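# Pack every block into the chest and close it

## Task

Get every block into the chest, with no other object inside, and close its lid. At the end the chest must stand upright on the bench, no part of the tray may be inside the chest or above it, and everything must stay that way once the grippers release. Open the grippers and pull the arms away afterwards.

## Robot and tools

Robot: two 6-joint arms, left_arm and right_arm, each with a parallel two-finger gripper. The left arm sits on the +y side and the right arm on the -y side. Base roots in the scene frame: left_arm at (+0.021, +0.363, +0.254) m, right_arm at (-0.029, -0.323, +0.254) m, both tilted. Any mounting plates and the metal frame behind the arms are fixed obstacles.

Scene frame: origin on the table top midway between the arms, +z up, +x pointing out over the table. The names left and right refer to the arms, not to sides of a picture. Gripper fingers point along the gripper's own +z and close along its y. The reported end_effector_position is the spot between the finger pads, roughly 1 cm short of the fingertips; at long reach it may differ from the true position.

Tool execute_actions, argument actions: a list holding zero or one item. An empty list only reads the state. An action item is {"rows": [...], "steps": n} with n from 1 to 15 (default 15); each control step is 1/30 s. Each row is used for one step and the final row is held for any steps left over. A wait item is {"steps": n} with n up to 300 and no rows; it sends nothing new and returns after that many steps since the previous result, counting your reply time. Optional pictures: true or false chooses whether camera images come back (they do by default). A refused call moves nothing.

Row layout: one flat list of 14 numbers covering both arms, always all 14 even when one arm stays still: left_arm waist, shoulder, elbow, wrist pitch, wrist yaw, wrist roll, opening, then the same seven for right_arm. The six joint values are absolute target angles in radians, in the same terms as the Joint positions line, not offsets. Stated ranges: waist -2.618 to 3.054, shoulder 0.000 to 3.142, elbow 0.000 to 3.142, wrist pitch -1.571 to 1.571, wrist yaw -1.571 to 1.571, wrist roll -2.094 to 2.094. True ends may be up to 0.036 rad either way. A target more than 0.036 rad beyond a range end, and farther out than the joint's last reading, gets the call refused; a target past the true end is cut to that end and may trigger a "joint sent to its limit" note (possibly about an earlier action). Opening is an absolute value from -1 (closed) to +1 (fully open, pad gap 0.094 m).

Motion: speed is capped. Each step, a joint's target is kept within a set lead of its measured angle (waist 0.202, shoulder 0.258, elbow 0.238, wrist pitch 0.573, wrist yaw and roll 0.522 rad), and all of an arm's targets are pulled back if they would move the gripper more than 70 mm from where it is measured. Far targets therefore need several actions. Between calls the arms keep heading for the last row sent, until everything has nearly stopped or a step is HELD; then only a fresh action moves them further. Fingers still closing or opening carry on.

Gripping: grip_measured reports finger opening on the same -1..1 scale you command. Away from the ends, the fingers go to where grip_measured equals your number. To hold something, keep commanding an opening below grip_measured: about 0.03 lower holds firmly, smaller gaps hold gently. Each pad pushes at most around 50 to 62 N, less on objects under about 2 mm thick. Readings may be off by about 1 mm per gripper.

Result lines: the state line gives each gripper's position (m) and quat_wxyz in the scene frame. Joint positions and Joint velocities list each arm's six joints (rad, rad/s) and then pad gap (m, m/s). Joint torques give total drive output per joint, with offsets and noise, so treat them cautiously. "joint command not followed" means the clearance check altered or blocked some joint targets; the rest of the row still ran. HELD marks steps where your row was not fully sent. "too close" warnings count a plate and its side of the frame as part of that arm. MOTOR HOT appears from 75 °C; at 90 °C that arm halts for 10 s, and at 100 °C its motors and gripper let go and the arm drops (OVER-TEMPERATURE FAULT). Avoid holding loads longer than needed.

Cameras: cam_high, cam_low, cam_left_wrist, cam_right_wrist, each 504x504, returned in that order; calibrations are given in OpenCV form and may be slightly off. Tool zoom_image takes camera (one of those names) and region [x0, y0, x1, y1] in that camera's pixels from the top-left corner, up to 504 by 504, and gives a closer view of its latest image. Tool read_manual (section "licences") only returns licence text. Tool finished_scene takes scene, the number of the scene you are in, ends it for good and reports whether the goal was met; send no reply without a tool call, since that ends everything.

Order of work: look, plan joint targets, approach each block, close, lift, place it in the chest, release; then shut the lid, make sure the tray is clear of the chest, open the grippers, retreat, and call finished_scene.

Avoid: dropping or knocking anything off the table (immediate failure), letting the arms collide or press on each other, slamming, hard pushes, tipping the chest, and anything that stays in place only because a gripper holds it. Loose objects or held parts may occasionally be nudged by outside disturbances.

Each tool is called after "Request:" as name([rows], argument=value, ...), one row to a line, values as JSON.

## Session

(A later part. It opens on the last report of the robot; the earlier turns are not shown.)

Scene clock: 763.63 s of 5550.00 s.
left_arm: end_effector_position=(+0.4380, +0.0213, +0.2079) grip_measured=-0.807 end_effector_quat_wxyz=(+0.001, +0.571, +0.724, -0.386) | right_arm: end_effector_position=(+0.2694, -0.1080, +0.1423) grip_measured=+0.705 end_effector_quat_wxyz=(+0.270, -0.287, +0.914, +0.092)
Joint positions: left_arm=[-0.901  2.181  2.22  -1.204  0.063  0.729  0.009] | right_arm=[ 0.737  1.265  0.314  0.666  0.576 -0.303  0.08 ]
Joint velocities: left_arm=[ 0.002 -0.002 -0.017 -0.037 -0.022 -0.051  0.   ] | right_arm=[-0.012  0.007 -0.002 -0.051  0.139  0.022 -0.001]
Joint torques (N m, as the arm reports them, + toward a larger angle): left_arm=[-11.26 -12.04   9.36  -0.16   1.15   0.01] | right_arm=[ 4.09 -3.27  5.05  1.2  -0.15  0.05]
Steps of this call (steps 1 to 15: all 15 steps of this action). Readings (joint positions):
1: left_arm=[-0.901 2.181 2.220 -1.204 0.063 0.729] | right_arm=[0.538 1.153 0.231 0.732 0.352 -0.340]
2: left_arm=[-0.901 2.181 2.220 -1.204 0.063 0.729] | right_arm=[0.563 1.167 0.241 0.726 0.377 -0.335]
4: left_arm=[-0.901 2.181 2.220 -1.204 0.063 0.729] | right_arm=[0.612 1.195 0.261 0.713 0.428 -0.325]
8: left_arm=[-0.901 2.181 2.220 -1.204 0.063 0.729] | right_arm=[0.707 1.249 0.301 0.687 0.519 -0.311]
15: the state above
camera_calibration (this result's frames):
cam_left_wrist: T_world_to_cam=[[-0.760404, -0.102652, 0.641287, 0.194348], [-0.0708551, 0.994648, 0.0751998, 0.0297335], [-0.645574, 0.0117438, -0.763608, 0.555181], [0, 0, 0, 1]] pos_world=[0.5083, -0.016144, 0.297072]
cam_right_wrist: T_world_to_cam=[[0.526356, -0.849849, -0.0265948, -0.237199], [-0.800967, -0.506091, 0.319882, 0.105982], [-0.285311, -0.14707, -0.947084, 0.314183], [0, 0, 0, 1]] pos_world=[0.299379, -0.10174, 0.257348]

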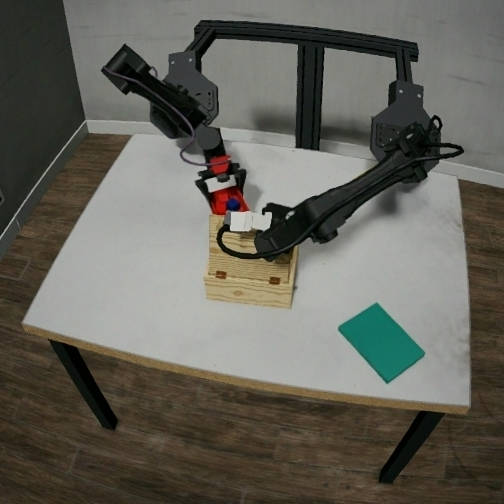

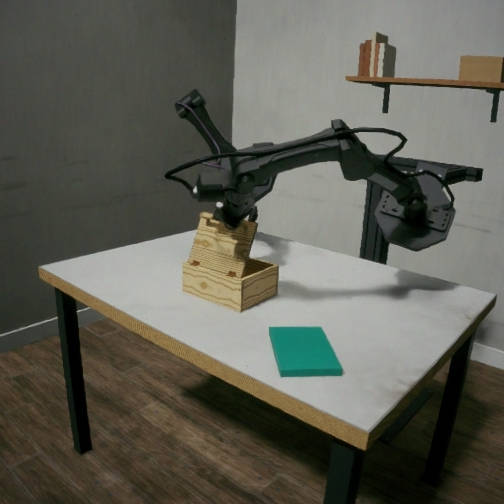

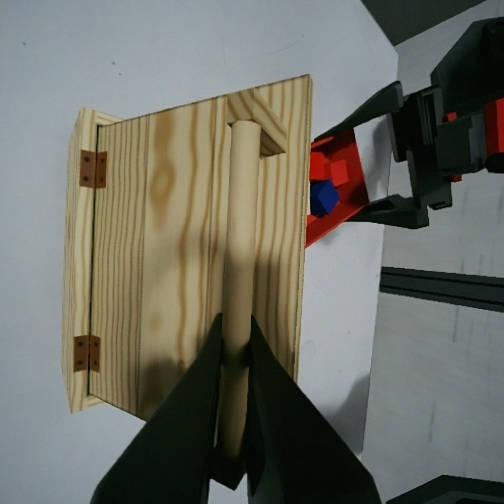

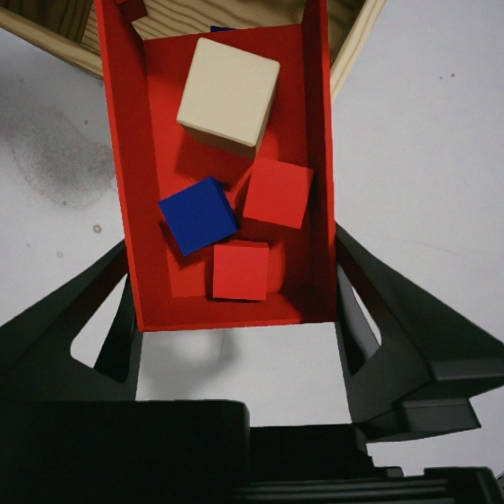

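Request:
execute_actions(actions=[])

Scene clock: 793.33 s of 5550.00 s.
left_arm: end_effector_position=(+0.4380, +0.0213, +0.2079) grip_measured=-0.807 end_effector_quat_wxyz=(+0.001, +0.571, +0.724, -0.386) | right_arm: end_effector_position=(+0.2697, -0.1111, +0.1413) grip_measured=+0.705 end_effector_quat_wxyz=(+0.269, -0.285, +0.916, +0.083)
Joint positions: left_arm=[-0.901  2.181  2.22  -1.204  0.063  0.729  0.009] | right_arm=[ 0.737  1.265  0.314  0.662  0.593 -0.301  0.08 ]
Joint velocities: left_arm=[-0.002 -0.022  0.002 -0.007 -0.007 -0.081  0.   ] | right_arm=[-0.017  0.007 -0.002 -0.037 -0.007 -0.037 -0.   ]
Joint torques (N m, as the arm reports them, + toward a larger angle): left_arm=[-11.29 -12.05   9.43  -0.17   1.17   0.02] | right_arm=[ 4.15 -3.22  5.06  1.18 -0.08  0.07]
Steps of this call (steps 1 to 30: the robot went on to your last target; steps 31 to 100: nothing new was sent; then 26.37 s passed at rest). Readings (joint positions):
1: left_arm=[-0.901 2.181 2.220 -1.204 0.063 0.729] | right_arm=[0.737 1.265 0.314 0.665 0.579 -0.303]
2: left_arm=[-0.901 2.181 2.220 -1.204 0.063 0.729] | right_arm=[0.737 1.265 0.314 0.664 0.583 -0.303]
4: left_arm=[-0.901 2.181 2.220 -1.204 0.063 0.729] | right_arm=[0.737 1.265 0.314 0.664 0.587 -0.302]
8: left_arm=[-0.901 2.181 2.220 -1.204 0.063 0.729] | right_arm=[0.737 1.265 0.314 0.663 0.591 -0.301]
100: the state above
All arms were judged still, so your last target was given up. Only a new action makes them travel on or press farther. Fingers that are still opening or closing keep moving.
camera_calibration (this result's frames):
cam_left_wrist: T_world_to_cam=[[-0.760404, -0.102652, 0.641287, 0.194348], [-0.0708551, 0.994648, 0.0751998, 0.0297335], [-0.645574, 0.0117438, -0.763608, 0.555181], [0, 0, 0, 1]] pos_world=[0.5083, -0.016144, 0.297072]
cam_right_wrist: T_world_to_cam=[[0.519147, -0.854587, -0.0129245, -0.240522], [-0.805353, -0.494189, 0.327389, 0.106421], [-0.286169, -0.159554, -0.944801, 0.311391], [0, 0, 0, 1]] pos_world=[0.299684, -0.103271, 0.256253]

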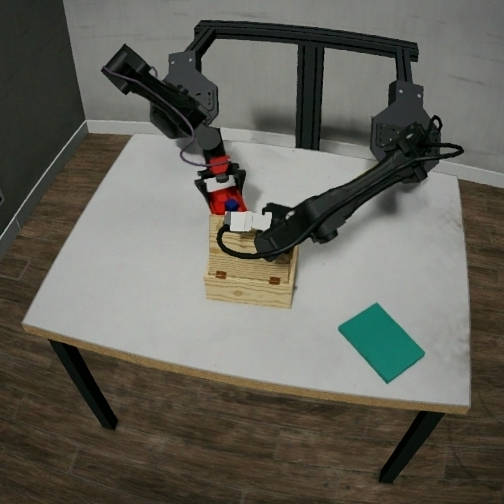

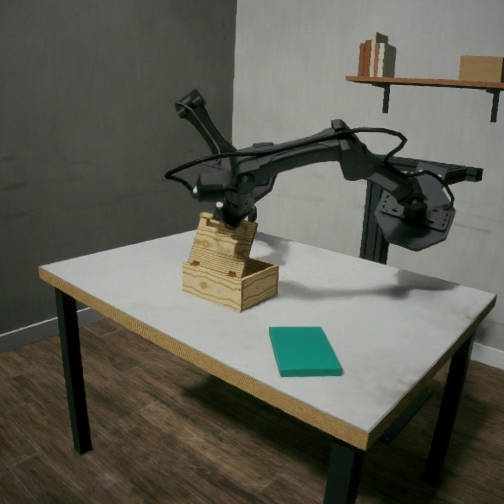

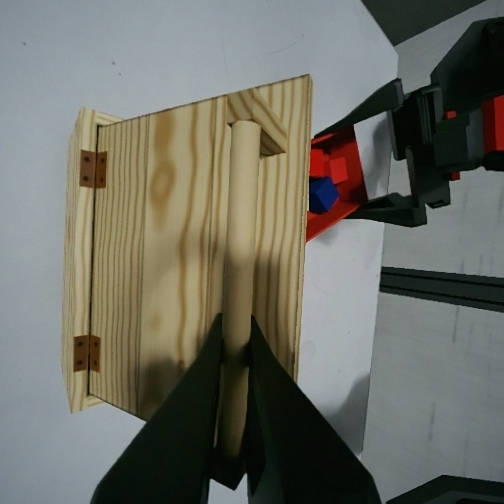

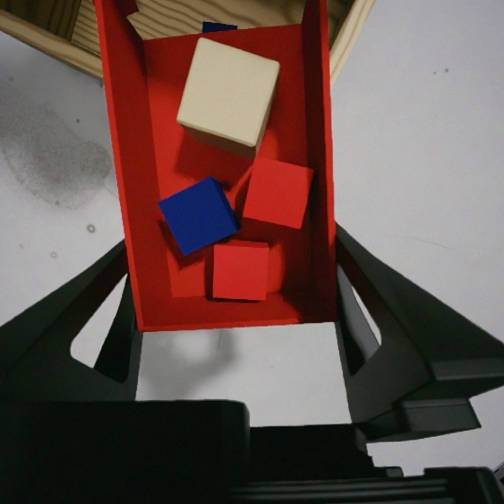

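Request:
execute_actions([
  {"rows":[[-0.928,2.178,2.26,-1.24,0.12,0.73,-0.82,0.759,1.264,0.355,0.62,0.602,-0.28,0.65],[-0.928,2.178,2.26,-1.24,0.12,0.73,-0.82,0.763,1.261,0.375,0.575,0.61,-0.265,0.65],[-0.928,2.178,2.26,-1.24,0.12,0.73,-0.82,0.767,1.257,0.395,0.53,0.617,-0.25,0.65],[-0.928,2.178,2.26,-1.24,0.12,0.73,-0.82,0.771,1.254,0.417,0.48,0.625,-0.235,0.65],[-0.928,2.178,2.26,-1.24,0.12,0.73,-0.82,0.775,1.25,0.44,0.433,0.632,-0.22,0.65],[-0.928,2.178,2.26,-1.24,0.12,0.73,-0.82,0.779,1.246,0.462,0.385,0.64,-0.205,0.65],[-0.928,2.178,2.26,-1.24,0.12,0.73,-0.82,0.783,1.243,0.485,0.338,0.647,-0.19,0.65],[-0.928,2.178,2.26,-1.24,0.12,0.73,-0.82,0.787,1.239,0.507,0.29,0.655,-0.175,0.65],[-0.928,2.178,2.26,-1.24,0.12,0.73,-0.82,0.791,1.236,0.53,0.243,0.662,-0.16,0.65],[-0.928,2.178,2.26,-1.24,0.12,0.73,-0.82,0.795,1.232,0.553,0.195,0.67,-0.145,0.65],[-0.928,2.178,2.26,-1.24,0.12,0.73,-0.82,0.8,1.229,0.577,0.148,0.677,-0.13,0.65],[-0.928,2.178,2.26,-1.24,0.12,0.73,-0.82,0.804,1.225,0.6,0.1,0.685,-0.115,0.65]],"steps":15},
], pictures=false)

Request:
execute_actions([
  {"steps":10},
])

Scene clock: 806.20 s of 5550.00 s.
left_arm: end_effector_position=(+0.4380, +0.0213, +0.2079) grip_measured=-0.807 end_effector_quat_wxyz=(+0.001, +0.571, +0.724, -0.386) | right_arm: end_effector_position=(+0.2906, -0.0948, +0.1534) grip_measured=+0.705 end_effector_quat_wxyz=(+0.201, -0.279, +0.937, +0.068)
Joint positions: left_arm=[-0.901  2.181  2.22  -1.204  0.063  0.729  0.009] | right_arm=[ 0.783  1.247  0.575  0.197  0.664 -0.151  0.08 ]
Joint velocities: left_arm=[-0.002 -0.022 -0.002  0.125 -0.022  0.037  0.   ] | right_arm=[ 0.012 -0.105  0.159 -0.593  0.022  0.168 -0.   ]
Joint torques (N m, as the arm reports them, + toward a larger angle): left_arm=[-11.31 -12.08   9.38  -0.17   1.16  -0.01] | right_arm=[ 4.77 -4.97  5.28  0.7   0.01  0.02]
Steps of this call (steps 1 to 90: nothing new was sent; then 9.37 s passed at rest; steps 91 to 105: all 15 steps of this action). Readings (joint positions):
91: left_arm=[-0.901 2.181 2.220 -1.204 0.063 0.729] | right_arm=[0.737 1.265 0.316 0.655 0.594 -0.298]
92: left_arm=[-0.901 2.181 2.220 -1.204 0.063 0.729] | right_arm=[0.738 1.265 0.324 0.637 0.598 -0.293]
94: left_arm=[-0.901 2.181 2.220 -1.204 0.063 0.729] | right_arm=[0.743 1.265 0.351 0.583 0.607 -0.278]
98: left_arm=[-0.901 2.181 2.220 -1.204 0.063 0.729] | right_arm=[0.760 1.265 0.441 0.441 0.627 -0.233]
105: the state above

Scene clock: 806.53 s of 5550.00 s.
left_arm: end_effector_position=(+0.4380, +0.0213, +0.2079) grip_measured=-0.807 end_effector_quat_wxyz=(+0.001, +0.571, +0.724, -0.386) | right_arm: end_effector_position=(+0.2780, -0.1036, +0.1478) grip_measured=+0.705 end_effector_quat_wxyz=(+0.171, -0.292, +0.939, +0.055)
Joint positions: left_arm=[-0.901  2.181  2.22  -1.204  0.063  0.729  0.009] | right_arm=[ 0.784  1.244  0.58   0.106  0.676 -0.124  0.08 ]
Joint velocities: left_arm=[ 0.002 -0.007  0.002 -0.037 -0.051 -0.037  0.001] | right_arm=[-0.012  0.012 -0.002 -0.125  0.066  0.11  -0.002]
Joint torques (N m, as the arm reports them, + toward a larger angle): left_arm=[-11.26 -12.07   9.4   -0.16   1.16   0.01] | right_arm=[ 4.93 -5.31  5.54  0.84  0.03  0.09]
Steps of this call (steps 1 to 10: the robot went on to your last target). Readings (joint positions):
1: left_arm=[-0.901 2.181 2.220 -1.204 0.063 0.729] | right_arm=[0.784 1.245 0.579 0.182 0.667 -0.145]
2: left_arm=[-0.901 2.181 2.220 -1.204 0.063 0.729] | right_arm=[0.784 1.244 0.580 0.169 0.670 -0.140]
4: left_arm=[-0.901 2.181 2.220 -1.204 0.063 0.729] | right_arm=[0.784 1.244 0.580 0.141 0.673 -0.133]
8: left_arm=[-0.901 2.181 2.220 -1.204 0.063 0.729] | right_arm=[0.784 1.244 0.580 0.112 0.676 -0.126]
10: the state above
camera_calibration (this result's frames):
cam_left_wrist: T_world_to_cam=[[-0.760404, -0.102652, 0.641287, 0.194348], [-0.0708551, 0.994648, 0.0751998, 0.0297335], [-0.645574, 0.0117438, -0.763608, 0.555181], [0, 0, 0, 1]] pos_world=[0.5083, -0.016144, 0.297072]
cam_right_wrist: T_world_to_cam=[[0.518519, -0.855054, -0.0045861, -0.239465], [-0.731015, -0.446069, 0.516371, 0.0711219], [-0.443571, -0.264396, -0.856353, 0.340926], [0, 0, 0, 1]] pos_world=[0.327383, -0.082891, 0.254129]

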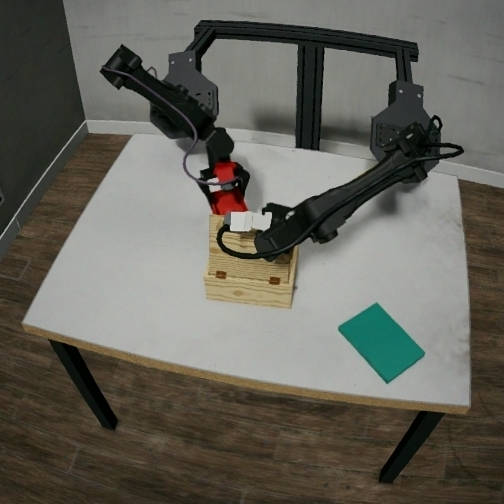

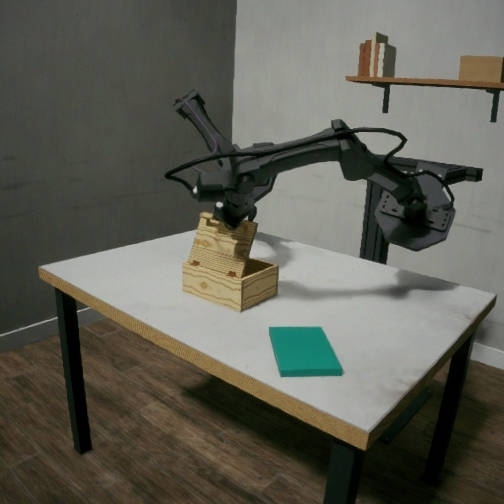

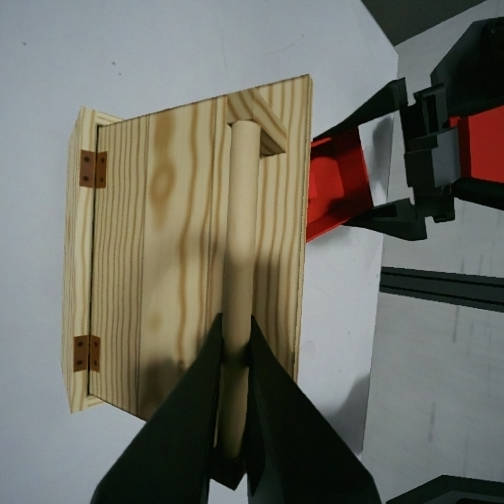

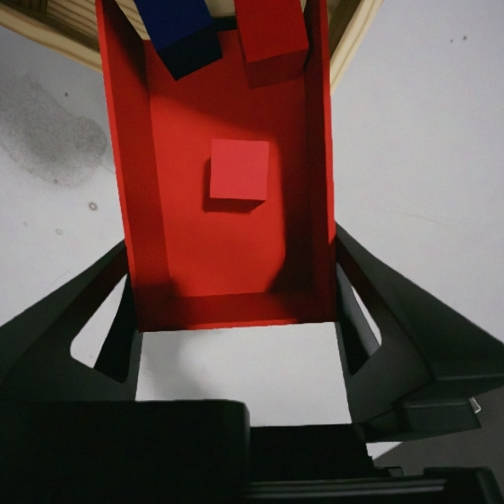

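Already sliding.

Request:
execute_actions(actions=[])

Scene clock: 813.87 s of 5550.00 s.
left_arm: end_effector_position=(+0.4380, +0.0213, +0.2079) grip_measured=-0.807 end_effector_quat_wxyz=(+0.001, +0.571, +0.724, -0.386) | right_arm: end_effector_position=(+0.2772, -0.1041, +0.1474) grip_measured=+0.705 end_effector_quat_wxyz=(+0.169, -0.293, +0.940, +0.054)
Joint positions: left_arm=[-0.901  2.181  2.22  -1.204  0.063  0.729  0.009] | right_arm=[ 0.784  1.244  0.58   0.101  0.677 -0.121  0.08 ]
Joint velocities: left_arm=[-0.022  0.007 -0.012 -0.051 -0.037 -0.066 -0.   ] | right_arm=[-0.017 -0.002  0.022 -0.051 -0.007 -0.051  0.001]
Joint torques (N m, as the arm reports them, + toward a larger angle): left_arm=[-11.29 -12.06   9.41  -0.16   1.15   0.  ] | right_arm=[ 4.77 -5.35  5.63  0.79  0.02  0.07]
Steps of this call (steps 1 to 30: the robot went on to your last target; steps 31 to 100: nothing new was sent; then 4.00 s passed at rest). Readings (joint positions):
1: left_arm=[-0.901 2.181 2.220 -1.204 0.063 0.729] | right_arm=[0.784 1.244 0.580 0.104 0.676 -0.124]
2: left_arm=[-0.901 2.181 2.220 -1.204 0.063 0.729] | right_arm=[0.784 1.244 0.580 0.103 0.676 -0.123]
4: left_arm=[-0.901 2.181 2.220 -1.204 0.063 0.729] | right_arm=[0.784 1.244 0.580 0.101 0.677 -0.123]
8: left_arm=[-0.901 2.181 2.220 -1.204 0.063 0.729] | right_arm=[0.784 1.244 0.580 0.101 0.677 -0.122]
100: the state above
All arms were judged still, so your last target was given up. Only a new action makes them travel on or press farther. Fingers that are still opening or closing keep moving.
camera_calibration (this result's frames):
cam_left_wrist: T_world_to_cam=[[-0.760404, -0.102652, 0.641287, 0.194348], [-0.0708551, 0.994648, 0.0751998, 0.0297335], [-0.645574, 0.0117438, -0.763608, 0.555181], [0, 0, 0, 1]] pos_world=[0.5083, -0.016144, 0.297072]
cam_right_wrist: T_world_to_cam=[[0.518585, -0.855014, -0.0044276, -0.239502], [-0.729296, -0.445026, 0.519692, 0.0696182], [-0.446314, -0.266275, -0.854342, 0.340379], [0, 0, 0, 1]] pos_world=[0.32689, -0.083161, 0.25356]

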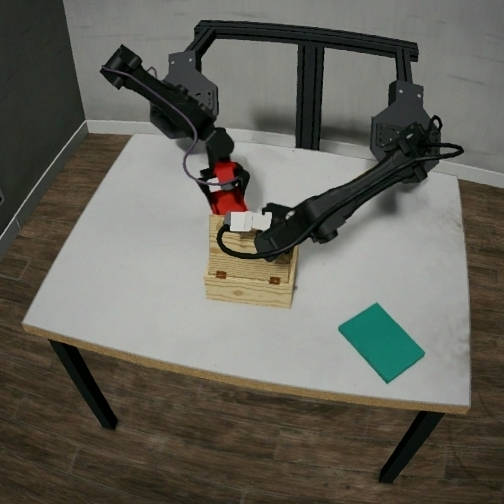

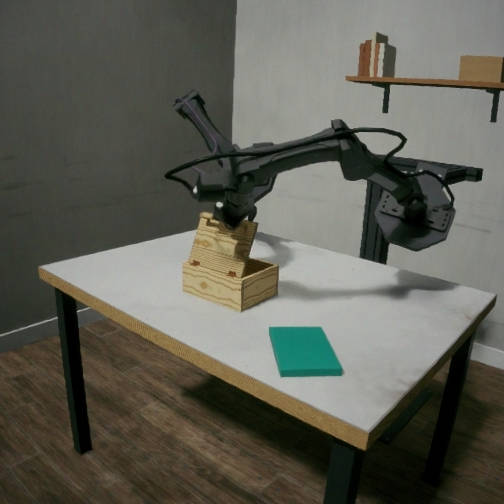

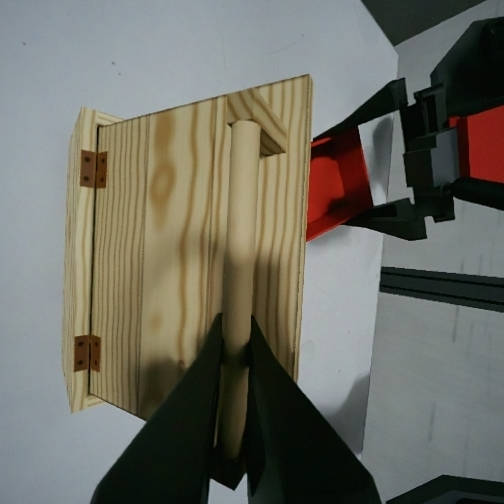

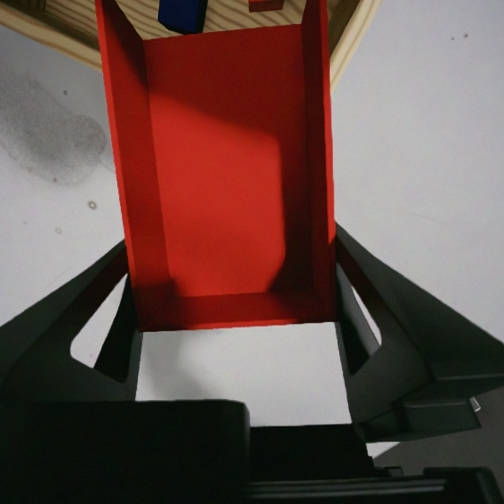

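Request:
execute_actions([
  {"rows":[[-0.928,2.178,2.26,-1.24,0.12,0.73,-0.82,0.8,1.229,0.6,0.16,0.677,-0.13,0.65],[-0.928,2.178,2.26,-1.24,0.12,0.73,-0.82,0.796,1.23,0.59,0.22,0.67,-0.15,0.65],[-0.928,2.178,2.26,-1.24,0.12,0.73,-0.82,0.792,1.232,0.575,0.28,0.66,-0.17,0.65],[-0.928,2.178,2.26,-1.24,0.12,0.73,-0.82,0.788,1.234,0.555,0.33,0.65,-0.185,0.65],[-0.928,2.178,2.26,-1.24,0.12,0.73,-0.82,0.784,1.236,0.535,0.38,0.64,-0.2,0.65],[-0.928,2.178,2.26,-1.24,0.12,0.73,-0.82,0.78,1.238,0.515,0.43,0.63,-0.215,0.65],[-0.928,2.178,2.26,-1.24,0.12,0.73,-0.82,0.776,1.24,0.495,0.48,0.62,-0.23,0.65],[-0.928,2.178,2.26,-1.24,0.12,0.73,-0.82,0.772,1.242,0.475,0.53,0.615,-0.245,0.65],[-0.928,2.178,2.26,-1.24,0.12,0.73,-0.82,0.768,1.244,0.455,0.57,0.61,-0.26,0.65],[-0.928,2.178,2.26,-1.24,0.12,0.73,-0.82,0.764,1.246,0.435,0.61,0.6,-0.275,0.65],[-0.928,2.178,2.26,-1.24,0.12,0.73,-0.82,0.76,1.248,0.41,0.65,0.59,-0.29,0.65],[-0.928,2.178,2.26,-1.24,0.12,0.73,-0.82,0.756,1.25,0.385,0.68,0.58,-0.3,0.65],[-0.928,2.178,2.26,-1.24,0.12,0.73,-0.82,0.752,1.25,0.36,0.69,0.56,-0.3,0.65],[-0.928,2.178,2.26,-1.24,0.12,0.73,-0.82,0.748,1.25,0.34,0.69,0.53,-0.3,0.65],[-0.928,2.178,2.26,-1.24,0.12,0.73,-0.82,0.745,1.24,0.325,0.69,0.5,-0.3,0.65]],"steps":15},
], pictures=false)

Request:
execute_actions([
  {"rows":[[-0.928,2.178,2.26,-1.24,0.12,0.73,-0.82,0.71,1.22,0.31,0.7,0.46,-0.31,0.65],[-0.928,2.178,2.26,-1.24,0.12,0.73,-0.82,0.675,1.2,0.295,0.71,0.42,-0.32,0.65],[-0.928,2.178,2.26,-1.24,0.12,0.73,-0.82,0.64,1.18,0.28,0.72,0.38,-0.33,0.65],[-0.928,2.178,2.26,-1.24,0.12,0.73,-0.82,0.605,1.16,0.265,0.73,0.34,-0.335,0.65],[-0.928,2.178,2.26,-1.24,0.12,0.73,-0.82,0.57,1.14,0.25,0.74,0.3,-0.34,0.65],[-0.928,2.178,2.26,-1.24,0.12,0.73,-0.82,0.535,1.12,0.235,0.75,0.26,-0.35,0.65],[-0.928,2.178,2.26,-1.24,0.12,0.73,-0.82,0.5,1.1,0.22,0.76,0.22,-0.36,0.65],[-0.928,2.178,2.26,-1.24,0.12,0.73,-0.82,0.465,1.08,0.205,0.77,0.18,-0.365,0.65],[-0.928,2.178,2.26,-1.24,0.12,0.73,-0.82,0.43,1.06,0.19,0.78,0.145,-0.37,0.65],[-0.928,2.178,2.26,-1.24,0.12,0.73,-0.82,0.395,1.04,0.175,0.79,0.11,-0.38,0.65],[-0.928,2.178,2.26,-1.24,0.12,0.73,-0.82,0.36,1.02,0.16,0.8,0.075,-0.39,0.65],[-0.928,2.178,2.26,-1.24,0.12,0.73,-0.82,0.32,1.0,0.14,0.81,0.04,-0.4,0.65],[-0.928,2.178,2.26,-1.24,0.12,0.73,-0.82,0.28,0.985,0.12,0.81,0.02,-0.4,0.65],[-0.928,2.178,2.26,-1.24,0.12,0.73,-0.82,0.245,0.97,0.105,0.81,0,-0.4,0.65],[-0.928,2.178,2.26,-1.24,0.12,0.73,-0.82,0.21,0.96,0.09,0.81,0,-0.4,0.65]],"steps":15},
])

Scene clock: 845.90 s of 5550.00 s.
left_arm: end_effector_position=(+0.4380, +0.0213, +0.2079) grip_measured=-0.807 end_effector_quat_wxyz=(+0.001, +0.571, +0.724, -0.386) | right_arm: end_effector_position=(+0.2797, -0.1007, +0.1500) grip_measured=+0.705 end_effector_quat_wxyz=(+0.268, -0.272, +0.919, +0.097)
Joint positions: left_arm=[-0.901  2.181  2.22  -1.204  0.063  0.729  0.009] | right_arm=[ 0.753  1.244  0.369  0.585  0.588 -0.264  0.08 ]
Joint velocities: left_arm=[-0.017  0.002 -0.012 -0.022  0.095 -0.037 -0.001] | right_arm=[-0.105  0.002 -0.603  0.535 -0.447 -0.168 -0.   ]
Joint torques (N m, as the arm reports them, + toward a larger angle): left_arm=[-11.3  -12.06   9.43  -0.17   1.16   0.01] | right_arm=[ 2.37 -3.89  2.99  1.35 -0.25 -0.09]
Steps of this call (steps 1 to 90: nothing new was sent; then 28.53 s passed at rest; steps 91 to 105: all 15 steps of this action). Readings (joint positions):
91: left_arm=[-0.901 2.181 2.220 -1.204 0.063 0.729] | right_arm=[0.784 1.244 0.580 0.104 0.677 -0.121]
92: left_arm=[-0.901 2.181 2.220 -1.204 0.063 0.729] | right_arm=[0.784 1.244 0.580 0.116 0.677 -0.125]
94: left_arm=[-0.901 2.181 2.220 -1.204 0.063 0.729] | right_arm=[0.784 1.244 0.578 0.169 0.674 -0.141]
98: left_arm=[-0.901 2.181 2.220 -1.204 0.063 0.729] | right_arm=[0.781 1.244 0.528 0.340 0.652 -0.185]
105: the state above

Scene clock: 846.40 s of 5550.00 s.
left_arm: end_effector_position=(+0.4380, +0.0213, +0.2079) grip_measured=-0.807 end_effector_quat_wxyz=(+0.001, +0.571, +0.724, -0.386) | right_arm: end_effector_position=(+0.3012, -0.1961, +0.1439) grip_measured=+0.705 end_effector_quat_wxyz=(+0.336, -0.239, +0.906, +0.099)
Joint positions: left_arm=[-0.901  2.181  2.22  -1.204  0.063  0.729  0.009] | right_arm=[ 0.273  0.997  0.135  0.768  0.117 -0.374  0.08 ]
Joint velocities: left_arm=[-0.012 -0.002  0.007 -0.037 -0.037 -0.037 -0.001] | right_arm=[-1.023 -0.413 -0.496  0.081 -0.637 -0.037  0.   ]
Joint torques (N m, as the arm reports them, + toward a larger angle): left_arm=[-11.25 -12.07   9.38  -0.16   1.16   0.02] | right_arm=[ 0.54 -4.06  1.75  1.47 -0.36 -0.06]
Steps of this call (steps 1 to 15: all 15 steps of this action). Readings (joint positions):
1: left_arm=[-0.901 2.181 2.220 -1.204 0.063 0.729] | right_arm=[0.744 1.244 0.349 0.602 0.565 -0.272]
2: left_arm=[-0.901 2.181 2.220 -1.204 0.063 0.729] | right_arm=[0.726 1.241 0.331 0.614 0.536 -0.280]
4: left_arm=[-0.901 2.181 2.220 -1.204 0.063 0.729] | right_arm=[0.666 1.219 0.296 0.635 0.475 -0.297]
8: left_arm=[-0.901 2.181 2.220 -1.204 0.063 0.729] | right_arm=[0.523 1.136 0.239 0.683 0.345 -0.326]
15: the state above
camera_calibration (this result's frames):
cam_left_wrist: T_world_to_cam=[[-0.760404, -0.102652, 0.641287, 0.194348], [-0.0708551, 0.994648, 0.0751998, 0.0297335], [-0.645574, 0.0117438, -0.763608, 0.555181], [0, 0, 0, 1]] pos_world=[0.5083, -0.016144, 0.297072]
cam_right_wrist: T_world_to_cam=[[0.451787, -0.891188, -0.0409052, -0.312326], [-0.872309, -0.450897, 0.189127, 0.137557], [-0.186992, -0.0497632, -0.9811, 0.306213], [0, 0, 0, 1]] pos_world=[0.318357, -0.201079, 0.261634]

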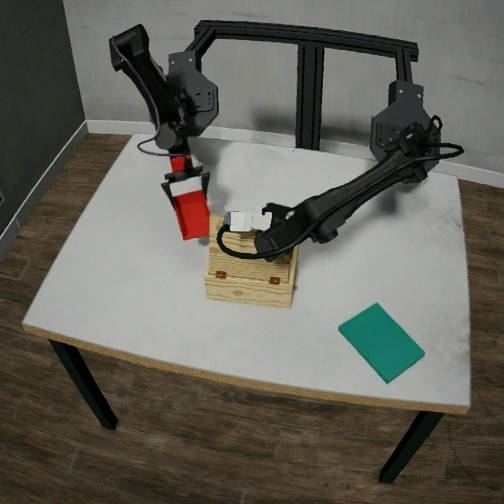

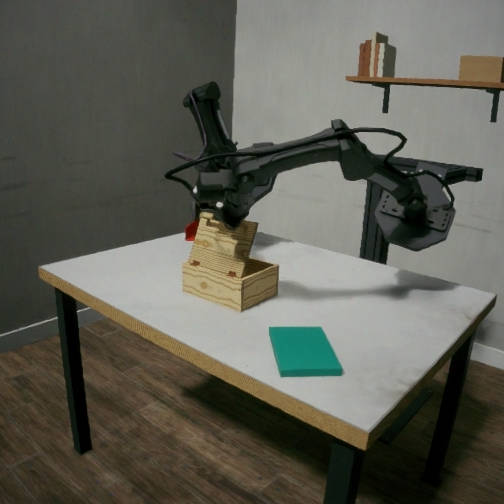

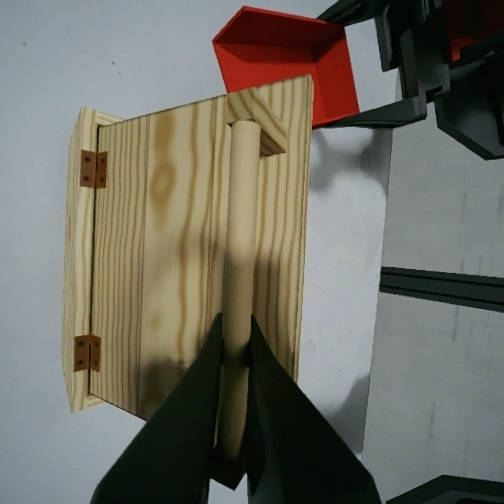

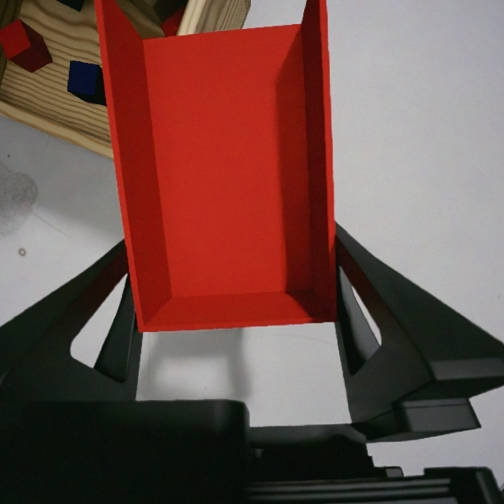

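Request:
execute_actions([
  {"rows":[[-0.928,2.178,2.26,-1.24,0.12,0.73,-0.82,0.19,0.96,0.09,0.815,0,-0.38,0.65],[-0.928,2.178,2.26,-1.24,0.12,0.73,-0.82,0.16,0.96,0.09,0.82,0,-0.36,0.65],[-0.928,2.178,2.26,-1.24,0.12,0.73,-0.82,0.12,0.96,0.09,0.83,0,-0.335,0.65],[-0.928,2.178,2.26,-1.24,0.12,0.73,-0.82,0.08,0.96,0.09,0.84,0,-0.31,0.65],[-0.928,2.178,2.26,-1.24,0.12,0.73,-0.82,0.04,0.96,0.09,0.85,0,-0.28,0.65],[-0.928,2.178,2.26,-1.24,0.12,0.73,-0.82,0,0.97,0.095,0.87,-0.01,-0.25,0.65],[-0.929,2.172,2.25,-1.225,0.11,0.735,-0.82,-0.04,0.995,0.105,0.89,-0.02,-0.22,0.65],[-0.93,2.166,2.24,-1.21,0.1,0.74,-0.82,-0.08,1.025,0.115,0.91,-0.03,-0.19,0.65],[-0.931,2.16,2.225,-1.195,0.09,0.745,-0.82,-0.12,1.055,0.13,0.93,-0.04,-0.16,0.65],[-0.932,2.154,2.21,-1.18,0.08,0.75,-0.82,-0.16,1.09,0.14,0.95,-0.05,-0.13,0.65],[-0.933,2.148,2.2,-1.165,0.075,0.753,-0.82,-0.2,1.12,0.15,0.97,-0.06,-0.1,0.65],[-0.934,2.142,2.188,-1.15,0.07,0.756,-0.82,-0.24,1.155,0.165,0.99,-0.075,-0.07,0.65],[-0.935,2.136,2.176,-1.135,0.062,0.76,-0.82,-0.28,1.19,0.178,1.01,-0.085,-0.04,0.65],[-0.936,2.13,2.164,-1.12,0.055,0.764,-0.82,-0.32,1.22,0.19,1.03,-0.095,-0.01,0.65],[-0.937,2.124,2.152,-1.105,0.047,0.768,-0.82,-0.36,1.255,0.2,1.05,-0.105,0.02,0.65]],"steps":15},
], pictures=false)

Request:
execute_actions([
  {"rows":[[-0.938,2.118,2.14,-1.09,0.04,0.772,-0.82,-0.4,1.29,0.215,1.065,-0.115,0.05,0.65],[-0.939,2.112,2.128,-1.075,0.032,0.776,-0.82,-0.44,1.32,0.228,1.08,-0.125,0.08,0.65],[-0.94,2.106,2.116,-1.06,0.025,0.78,-0.82,-0.48,1.355,0.24,1.095,-0.135,0.11,0.65],[-0.941,2.1,2.104,-1.045,0.017,0.784,-0.82,-0.51,1.385,0.253,1.11,-0.145,0.14,0.65],[-0.942,2.094,2.092,-1.03,0.01,0.788,-0.82,-0.53,1.41,0.268,1.125,-0.15,0.16,0.65],[-0.943,2.088,2.08,-1.015,0.002,0.792,-0.82,-0.535,1.435,0.283,1.14,-0.152,0.17,0.65],[-0.944,2.082,2.068,-1.0,-0.005,0.796,-0.82,-0.54,1.46,0.298,1.155,-0.154,0.18,0.65],[-0.945,2.076,2.056,-0.99,-0.012,0.8,-0.82,-0.544,1.485,0.313,1.17,-0.156,0.19,0.65],[-0.946,2.07,2.044,-0.98,-0.02,0.804,-0.82,-0.548,1.51,0.328,1.185,-0.158,0.2,0.65],[-0.948,2.064,2.032,-0.97,-0.025,0.807,-0.82,-0.552,1.535,0.343,1.2,-0.16,0.21,0.65],[-0.949,2.058,2.022,-0.96,-0.03,0.81,-0.82,-0.555,1.56,0.358,1.215,-0.162,0.21,0.65],[-0.95,2.055,2.015,-0.96,-0.03,0.81,-0.82,-0.558,1.585,0.373,1.23,-0.162,0.21,0.65],[-0.95,2.055,2.015,-0.96,-0.03,0.81,-0.82,-0.561,1.61,0.39,1.242,-0.162,0.21,0.65],[-0.95,2.055,2.015,-0.96,-0.03,0.81,-0.82,-0.564,1.64,0.405,1.242,-0.162,0.21,0.65],[-0.95,2.055,2.015,-0.96,-0.03,0.81,-0.82,-0.567,1.665,0.42,1.242,-0.162,0.21,0.65]],"steps":15},
], pictures=false)

Request:
execute_actions([
  {"steps":8},
])

Scene clock: 877.77 s of 5550.00 s.
left_arm: end_effector_position=(+0.4387, +0.0214, +0.2061) grip_measured=-0.807 end_effector_quat_wxyz=(+0.011, +0.578, +0.722, -0.381) | right_arm: end_effector_position=(+0.3216, -0.3466, +0.1027) grip_measured=+0.706 end_effector_quat_wxyz=(+0.312, -0.033, +0.949, -0.029)
Joint positions: left_arm=[-0.901  2.166  2.188 -1.174  0.052  0.749  0.009] | right_arm=[-0.285  1.197  0.159  0.944 -0.056 -0.106  0.08 ]
Joint velocities: left_arm=[-0.032 -0.173 -0.349  0.212 -0.081 -0.007  0.001] | right_arm=[-1.116  0.984  0.359  0.549 -0.3    0.784  0.002]
Joint torques (N m, as the arm reports them, + toward a larger angle): left_arm=[-11.83 -14.81   4.45   0.6    0.51   0.1 ] | right_arm=[-0.96 -4.32  3.37  1.66 -0.1   0.08]
Steps of this call (steps 1 to 30: the robot went on to your last target; steps 31 to 100: nothing new was sent; then 27.53 s passed at rest; steps 101 to 115: all 15 steps of this action). Readings (joint positions):
101: left_arm=[-0.901 2.181 2.220 -1.204 0.063 0.729] | right_arm=[0.214 0.979 0.098 0.781 0.018 -0.391]
102: left_arm=[-0.901 2.181 2.220 -1.204 0.063 0.729] | right_arm=[0.203 0.979 0.098 0.782 0.014 -0.388]
104: left_arm=[-0.901 2.181 2.220 -1.204 0.063 0.729] | right_arm=[0.149 0.979 0.098 0.788 0.008 -0.368]
108: left_arm=[-0.901 2.181 2.220 -1.204 0.063 0.730] | right_arm=[-0.008 0.988 0.098 0.827 0.000 -0.292]
115: the state above

Scene clock: 878.27 s of 5550.00 s.
left_arm: end_effector_position=(+0.4346, +0.0210, +0.2036) grip_measured=-0.807 end_effector_quat_wxyz=(+0.041, +0.596, +0.720, -0.353) | right_arm: end_effector_position=(+0.3511, -0.4430, +0.0595) grip_measured=+0.706 end_effector_quat_wxyz=(+0.334, +0.137, +0.931, -0.059)
Joint positions: left_arm=[-0.924  2.09   2.03  -1.042 -0.012  0.779  0.009] | right_arm=[-0.546  1.615  0.377  1.177 -0.15   0.183  0.08 ]
Joint velocities: left_arm=[-0.012 -0.012 -0.042  0.051 -0.095  0.095  0.001] | right_arm=[-0.085  0.74   0.471  0.315 -0.066  0.081 -0.   ]
Joint torques (N m, as the arm reports them, + toward a larger angle): left_arm=[-10.78 -14.48   4.74   1.2    0.33   0.23] | right_arm=[-3.43 -5.28  1.7   1.56  0.01  0.08]
Steps of this call (steps 1 to 15: all 15 steps of this action). Readings (joint positions):
1: left_arm=[-0.902 2.161 2.177 -1.164 0.049 0.751] | right_arm=[-0.325 1.231 0.172 0.961 -0.067 -0.077]
2: left_arm=[-0.904 2.155 2.165 -1.154 0.046 0.753] | right_arm=[-0.364 1.264 0.185 0.978 -0.077 -0.048]
4: left_arm=[-0.907 2.142 2.140 -1.134 0.036 0.757] | right_arm=[-0.441 1.329 0.213 1.013 -0.097 0.011]
8: left_arm=[-0.914 2.118 2.090 -1.093 0.015 0.767] | right_arm=[-0.525 1.441 0.267 1.072 -0.118 0.106]
15: the state above

Scene clock: 878.53 s of 5550.00 s.
left_arm: end_effector_position=(+0.4353, +0.0209, +0.2037) grip_measured=-0.807 end_effector_quat_wxyz=(+0.043, +0.598, +0.719, -0.351) | right_arm: end_effector_position=(+0.3530, -0.4468, +0.0518) grip_measured=+0.706 end_effector_quat_wxyz=(+0.335, +0.145, +0.929, -0.056)
Joint positions: left_arm=[-0.925  2.089  2.028 -1.038 -0.016  0.783  0.009] | right_arm=[-0.551  1.664  0.402  1.202 -0.156  0.201  0.08 ]
Joint velocities: left_arm=[ 0.002  0.007 -0.007 -0.051 -0.007 -0.007 -0.001] | right_arm=[-0.012  0.002 -0.017  0.037 -0.037  0.007  0.   ]
Joint torques (N m, as the arm reports them, + toward a larger angle): left_arm=[-10.74 -14.48   4.67   1.23   0.28   0.25] | right_arm=[-3.33 -6.01  2.13  1.66  0.02  0.04]
Steps of this call (steps 1 to 8: the robot went on to your last target). Readings (joint positions):
1: left_arm=[-0.925 2.090 2.029 -1.040 -0.014 0.780] | right_arm=[-0.548 1.637 0.391 1.184 -0.151 0.187]
2: left_arm=[-0.925 2.089 2.029 -1.040 -0.014 0.781] | right_arm=[-0.550 1.653 0.399 1.188 -0.152 0.191]
4: left_arm=[-0.925 2.089 2.028 -1.038 -0.015 0.781] | right_arm=[-0.551 1.664 0.402 1.192 -0.153 0.196]
8: the state above
camera_calibration (this result's frames):
cam_left_wrist: T_world_to_cam=[[-0.833605, -0.0922759, 0.544599, 0.246341], [-0.0676725, 0.995581, 0.0651048, 0.0308735], [-0.5482, 0.0174173, -0.836166, 0.522471], [0, 0, 0, 1]] pos_world=[0.493859, -0.0171057, 0.300705]
cam_right_wrist: T_world_to_cam=[[-0.358506, -0.933414, -0.014545, -0.297131], [-0.913953, 0.347773, 0.209148, 0.45763], [-0.190163, 0.0882744, -0.977776, 0.275721], [0, 0, 0, 1]] pos_world=[0.364161, -0.460836, 0.169559]

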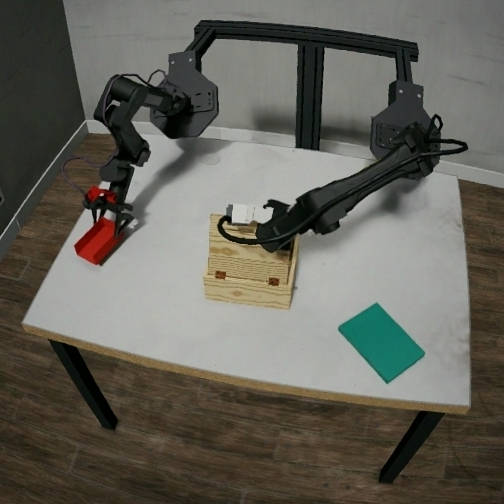

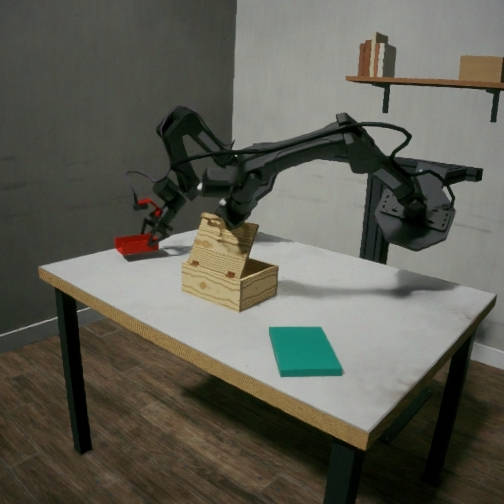

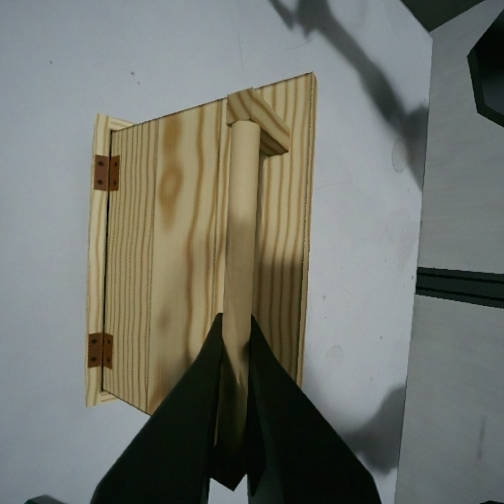

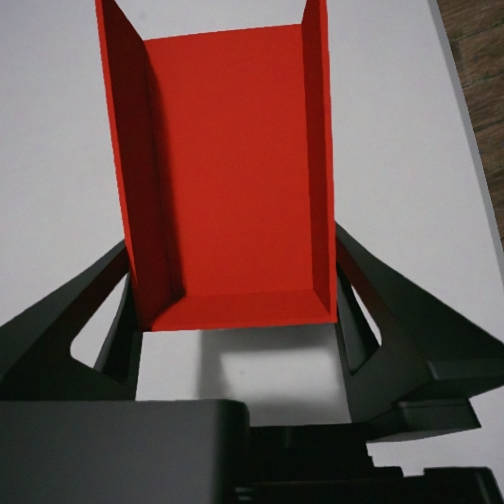

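Request:
execute_actions([
  {"rows":[[-0.952,2.045,1.99,-0.95,-0.04,0.815,-0.82,-0.565,1.675,0.427,1.255,-0.159,0.21,0.65],[-0.955,2.033,1.957,-0.925,-0.05,0.823,-0.82,-0.563,1.688,0.433,1.268,-0.156,0.21,0.65],[-0.958,2.021,1.924,-0.895,-0.06,0.83,-0.82,-0.561,1.701,0.438,1.28,-0.153,0.21,0.65],[-0.96,2.009,1.89,-0.865,-0.07,0.838,-0.82,-0.559,1.714,0.443,1.29,-0.15,0.21,0.65],[-0.963,1.997,1.857,-0.835,-0.08,0.845,-0.82,-0.557,1.727,0.448,1.3,-0.147,0.21,0.65],[-0.966,1.985,1.823,-0.805,-0.09,0.853,-0.82,-0.555,1.74,0.453,1.31,-0.144,0.21,0.65],[-0.968,1.973,1.79,-0.775,-0.1,0.86,-0.82,-0.553,1.753,0.458,1.32,-0.141,0.21,0.65],[-0.971,1.961,1.756,-0.745,-0.11,0.868,-0.82,-0.551,1.766,0.463,1.33,-0.138,0.21,0.65],[-0.974,1.949,1.722,-0.715,-0.12,0.875,-0.82,-0.549,1.779,0.468,1.338,-0.135,0.21,0.65],[-0.976,1.937,1.688,-0.685,-0.13,0.883,-0.82,-0.547,1.792,0.473,1.345,-0.132,0.21,0.65],[-0.979,1.925,1.654,-0.655,-0.14,0.89,-0.82,-0.545,1.805,0.478,1.35,-0.13,0.21,0.65],[-0.982,1.913,1.62,-0.625,-0.15,0.897,-0.82,-0.543,1.815,0.482,1.352,-0.128,0.21,0.65],[-0.985,1.9,1.586,-0.595,-0.157,0.903,-0.82,-0.541,1.825,0.485,1.354,-0.126,0.21,0.65],[-0.988,1.887,1.552,-0.565,-0.162,0.908,-0.82,-0.54,1.833,0.488,1.355,-0.125,0.21,0.65],[-0.99,1.875,1.52,-0.54,-0.165,0.91,-0.82,-0.539,1.84,0.49,1.355,-0.124,0.21,0.65]],"steps":15},
], pictures=false)

Request:
execute_actions([
  {"steps":10},
])

Scene clock: 918.77 s of 5550.00 s.
left_arm: end_effector_position=(+0.4031, +0.0225, +0.1866) grip_measured=-0.807 end_effector_quat_wxyz=(+0.108, +0.633, +0.706, -0.297) | right_arm: end_effector_position=(+0.3541, -0.4548, +0.0273) grip_measured=+0.706 end_effector_quat_wxyz=(+0.341, +0.146, +0.927, -0.059)
Joint positions: left_arm=[-0.969  1.922  1.597 -0.667 -0.131  0.87   0.009] | right_arm=[-0.549  1.822  0.466  1.309 -0.146  0.204  0.08 ]
Joint velocities: left_arm=[-0.076 -0.31  -0.95   0.872 -0.3    0.183 -0.001] | right_arm=[ 0.042  0.227  0.081  0.066  0.051 -0.037 -0.   ]
Joint torques (N m, as the arm reports them, + toward a larger angle): left_arm=[ -9.39 -12.39   3.98   0.46   0.44   0.08] | right_arm=[-1.07 -6.04  1.68  1.76  0.27  0.05]
Steps of this call (steps 1 to 30: the robot went on to your last target; steps 31 to 100: nothing new was sent; then 36.40 s passed at rest; steps 101 to 115: all 15 steps of this action). Readings (joint positions):
101: left_arm=[-0.925 2.087 2.023 -1.034 -0.016 0.784] | right_arm=[-0.551 1.664 0.402 1.213 -0.159 0.204]
102: left_arm=[-0.926 2.080 2.008 -1.022 -0.019 0.786] | right_arm=[-0.551 1.667 0.403 1.218 -0.159 0.204]
104: left_arm=[-0.931 2.058 1.957 -0.985 -0.030 0.793] | right_arm=[-0.551 1.684 0.412 1.234 -0.159 0.204]
108: left_arm=[-0.945 2.008 1.829 -0.882 -0.063 0.817] | right_arm=[-0.551 1.738 0.436 1.267 -0.158 0.204]
115: the state above

Scene clock: 919.10 s of 5550.00 s.
left_arm: end_effector_position=(+0.4011, +0.0232, +0.1843) grip_measured=-0.807 end_effector_quat_wxyz=(+0.124, +0.640, +0.703, -0.284) | right_arm: end_effector_position=(+0.3537, -0.4540, +0.0249) grip_measured=+0.706 end_effector_quat_wxyz=(+0.342, +0.146, +0.926, -0.059)
Joint positions: left_arm=[-0.975  1.9    1.538 -0.603 -0.156  0.894  0.009] | right_arm=[-0.545  1.837  0.469  1.322 -0.141  0.204  0.08 ]
Joint velocities: left_arm=[-0.012  0.002 -0.002 -0.037 -0.022 -0.022  0.001] | right_arm=[ 0.007  0.007 -0.002 -0.037  0.037 -0.081 -0.   ]
Joint torques (N m, as the arm reports them, + toward a larger angle): left_arm=[ -9.1  -11.98   4.01   1.31   0.28   0.15] | right_arm=[-1.18 -5.94  1.82  1.69  0.23  0.04]
Steps of this call (steps 1 to 10: the robot went on to your last target). Readings (joint positions):
1: left_arm=[-0.971 1.913 1.570 -0.643 -0.139 0.876] | right_arm=[-0.548 1.830 0.468 1.311 -0.145 0.204]
2: left_arm=[-0.972 1.909 1.554 -0.628 -0.144 0.882] | right_arm=[-0.546 1.834 0.469 1.312 -0.144 0.204]
4: left_arm=[-0.974 1.905 1.540 -0.612 -0.149 0.887] | right_arm=[-0.545 1.837 0.469 1.313 -0.143 0.204]
8: left_arm=[-0.975 1.900 1.538 -0.604 -0.155 0.893] | right_arm=[-0.545 1.837 0.469 1.320 -0.142 0.204]
10: the state above
camera_calibration (this result's frames):
cam_left_wrist: T_world_to_cam=[[-0.936558, -0.0732818, 0.342766, 0.306683], [-0.0622187, 0.997128, 0.0431779, 0.0293561], [-0.344946, 0.0191121, -0.938428, 0.424795], [0, 0, 0, 1]] pos_world=[0.435584, -0.0149163, 0.292252]
cam_right_wrist: T_world_to_cam=[[-0.362689, -0.931835, -0.0118539, -0.301869], [-0.91505, 0.35369, 0.193876, 0.469856], [-0.176467, 0.0811636, -0.980955, 0.242219], [0, 0, 0, 1]] pos_world=[0.363201, -0.467135, 0.142933]

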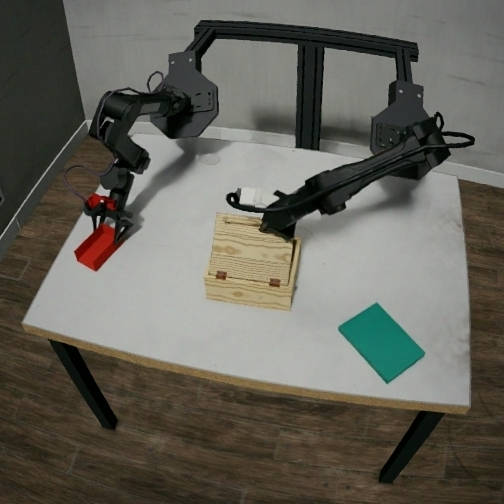

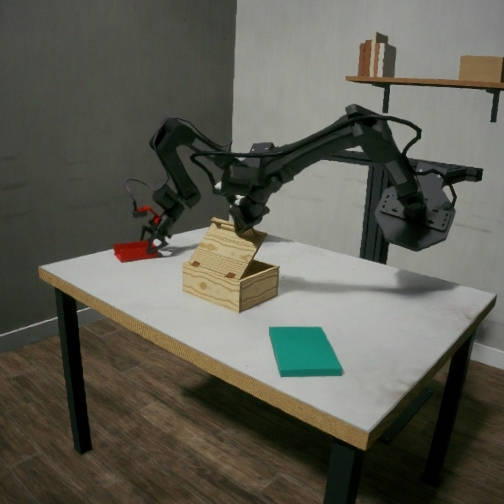

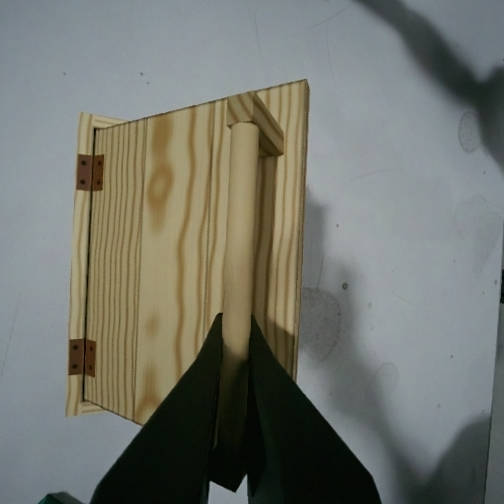

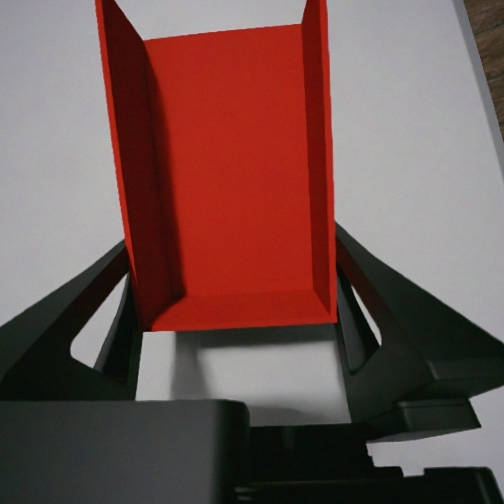

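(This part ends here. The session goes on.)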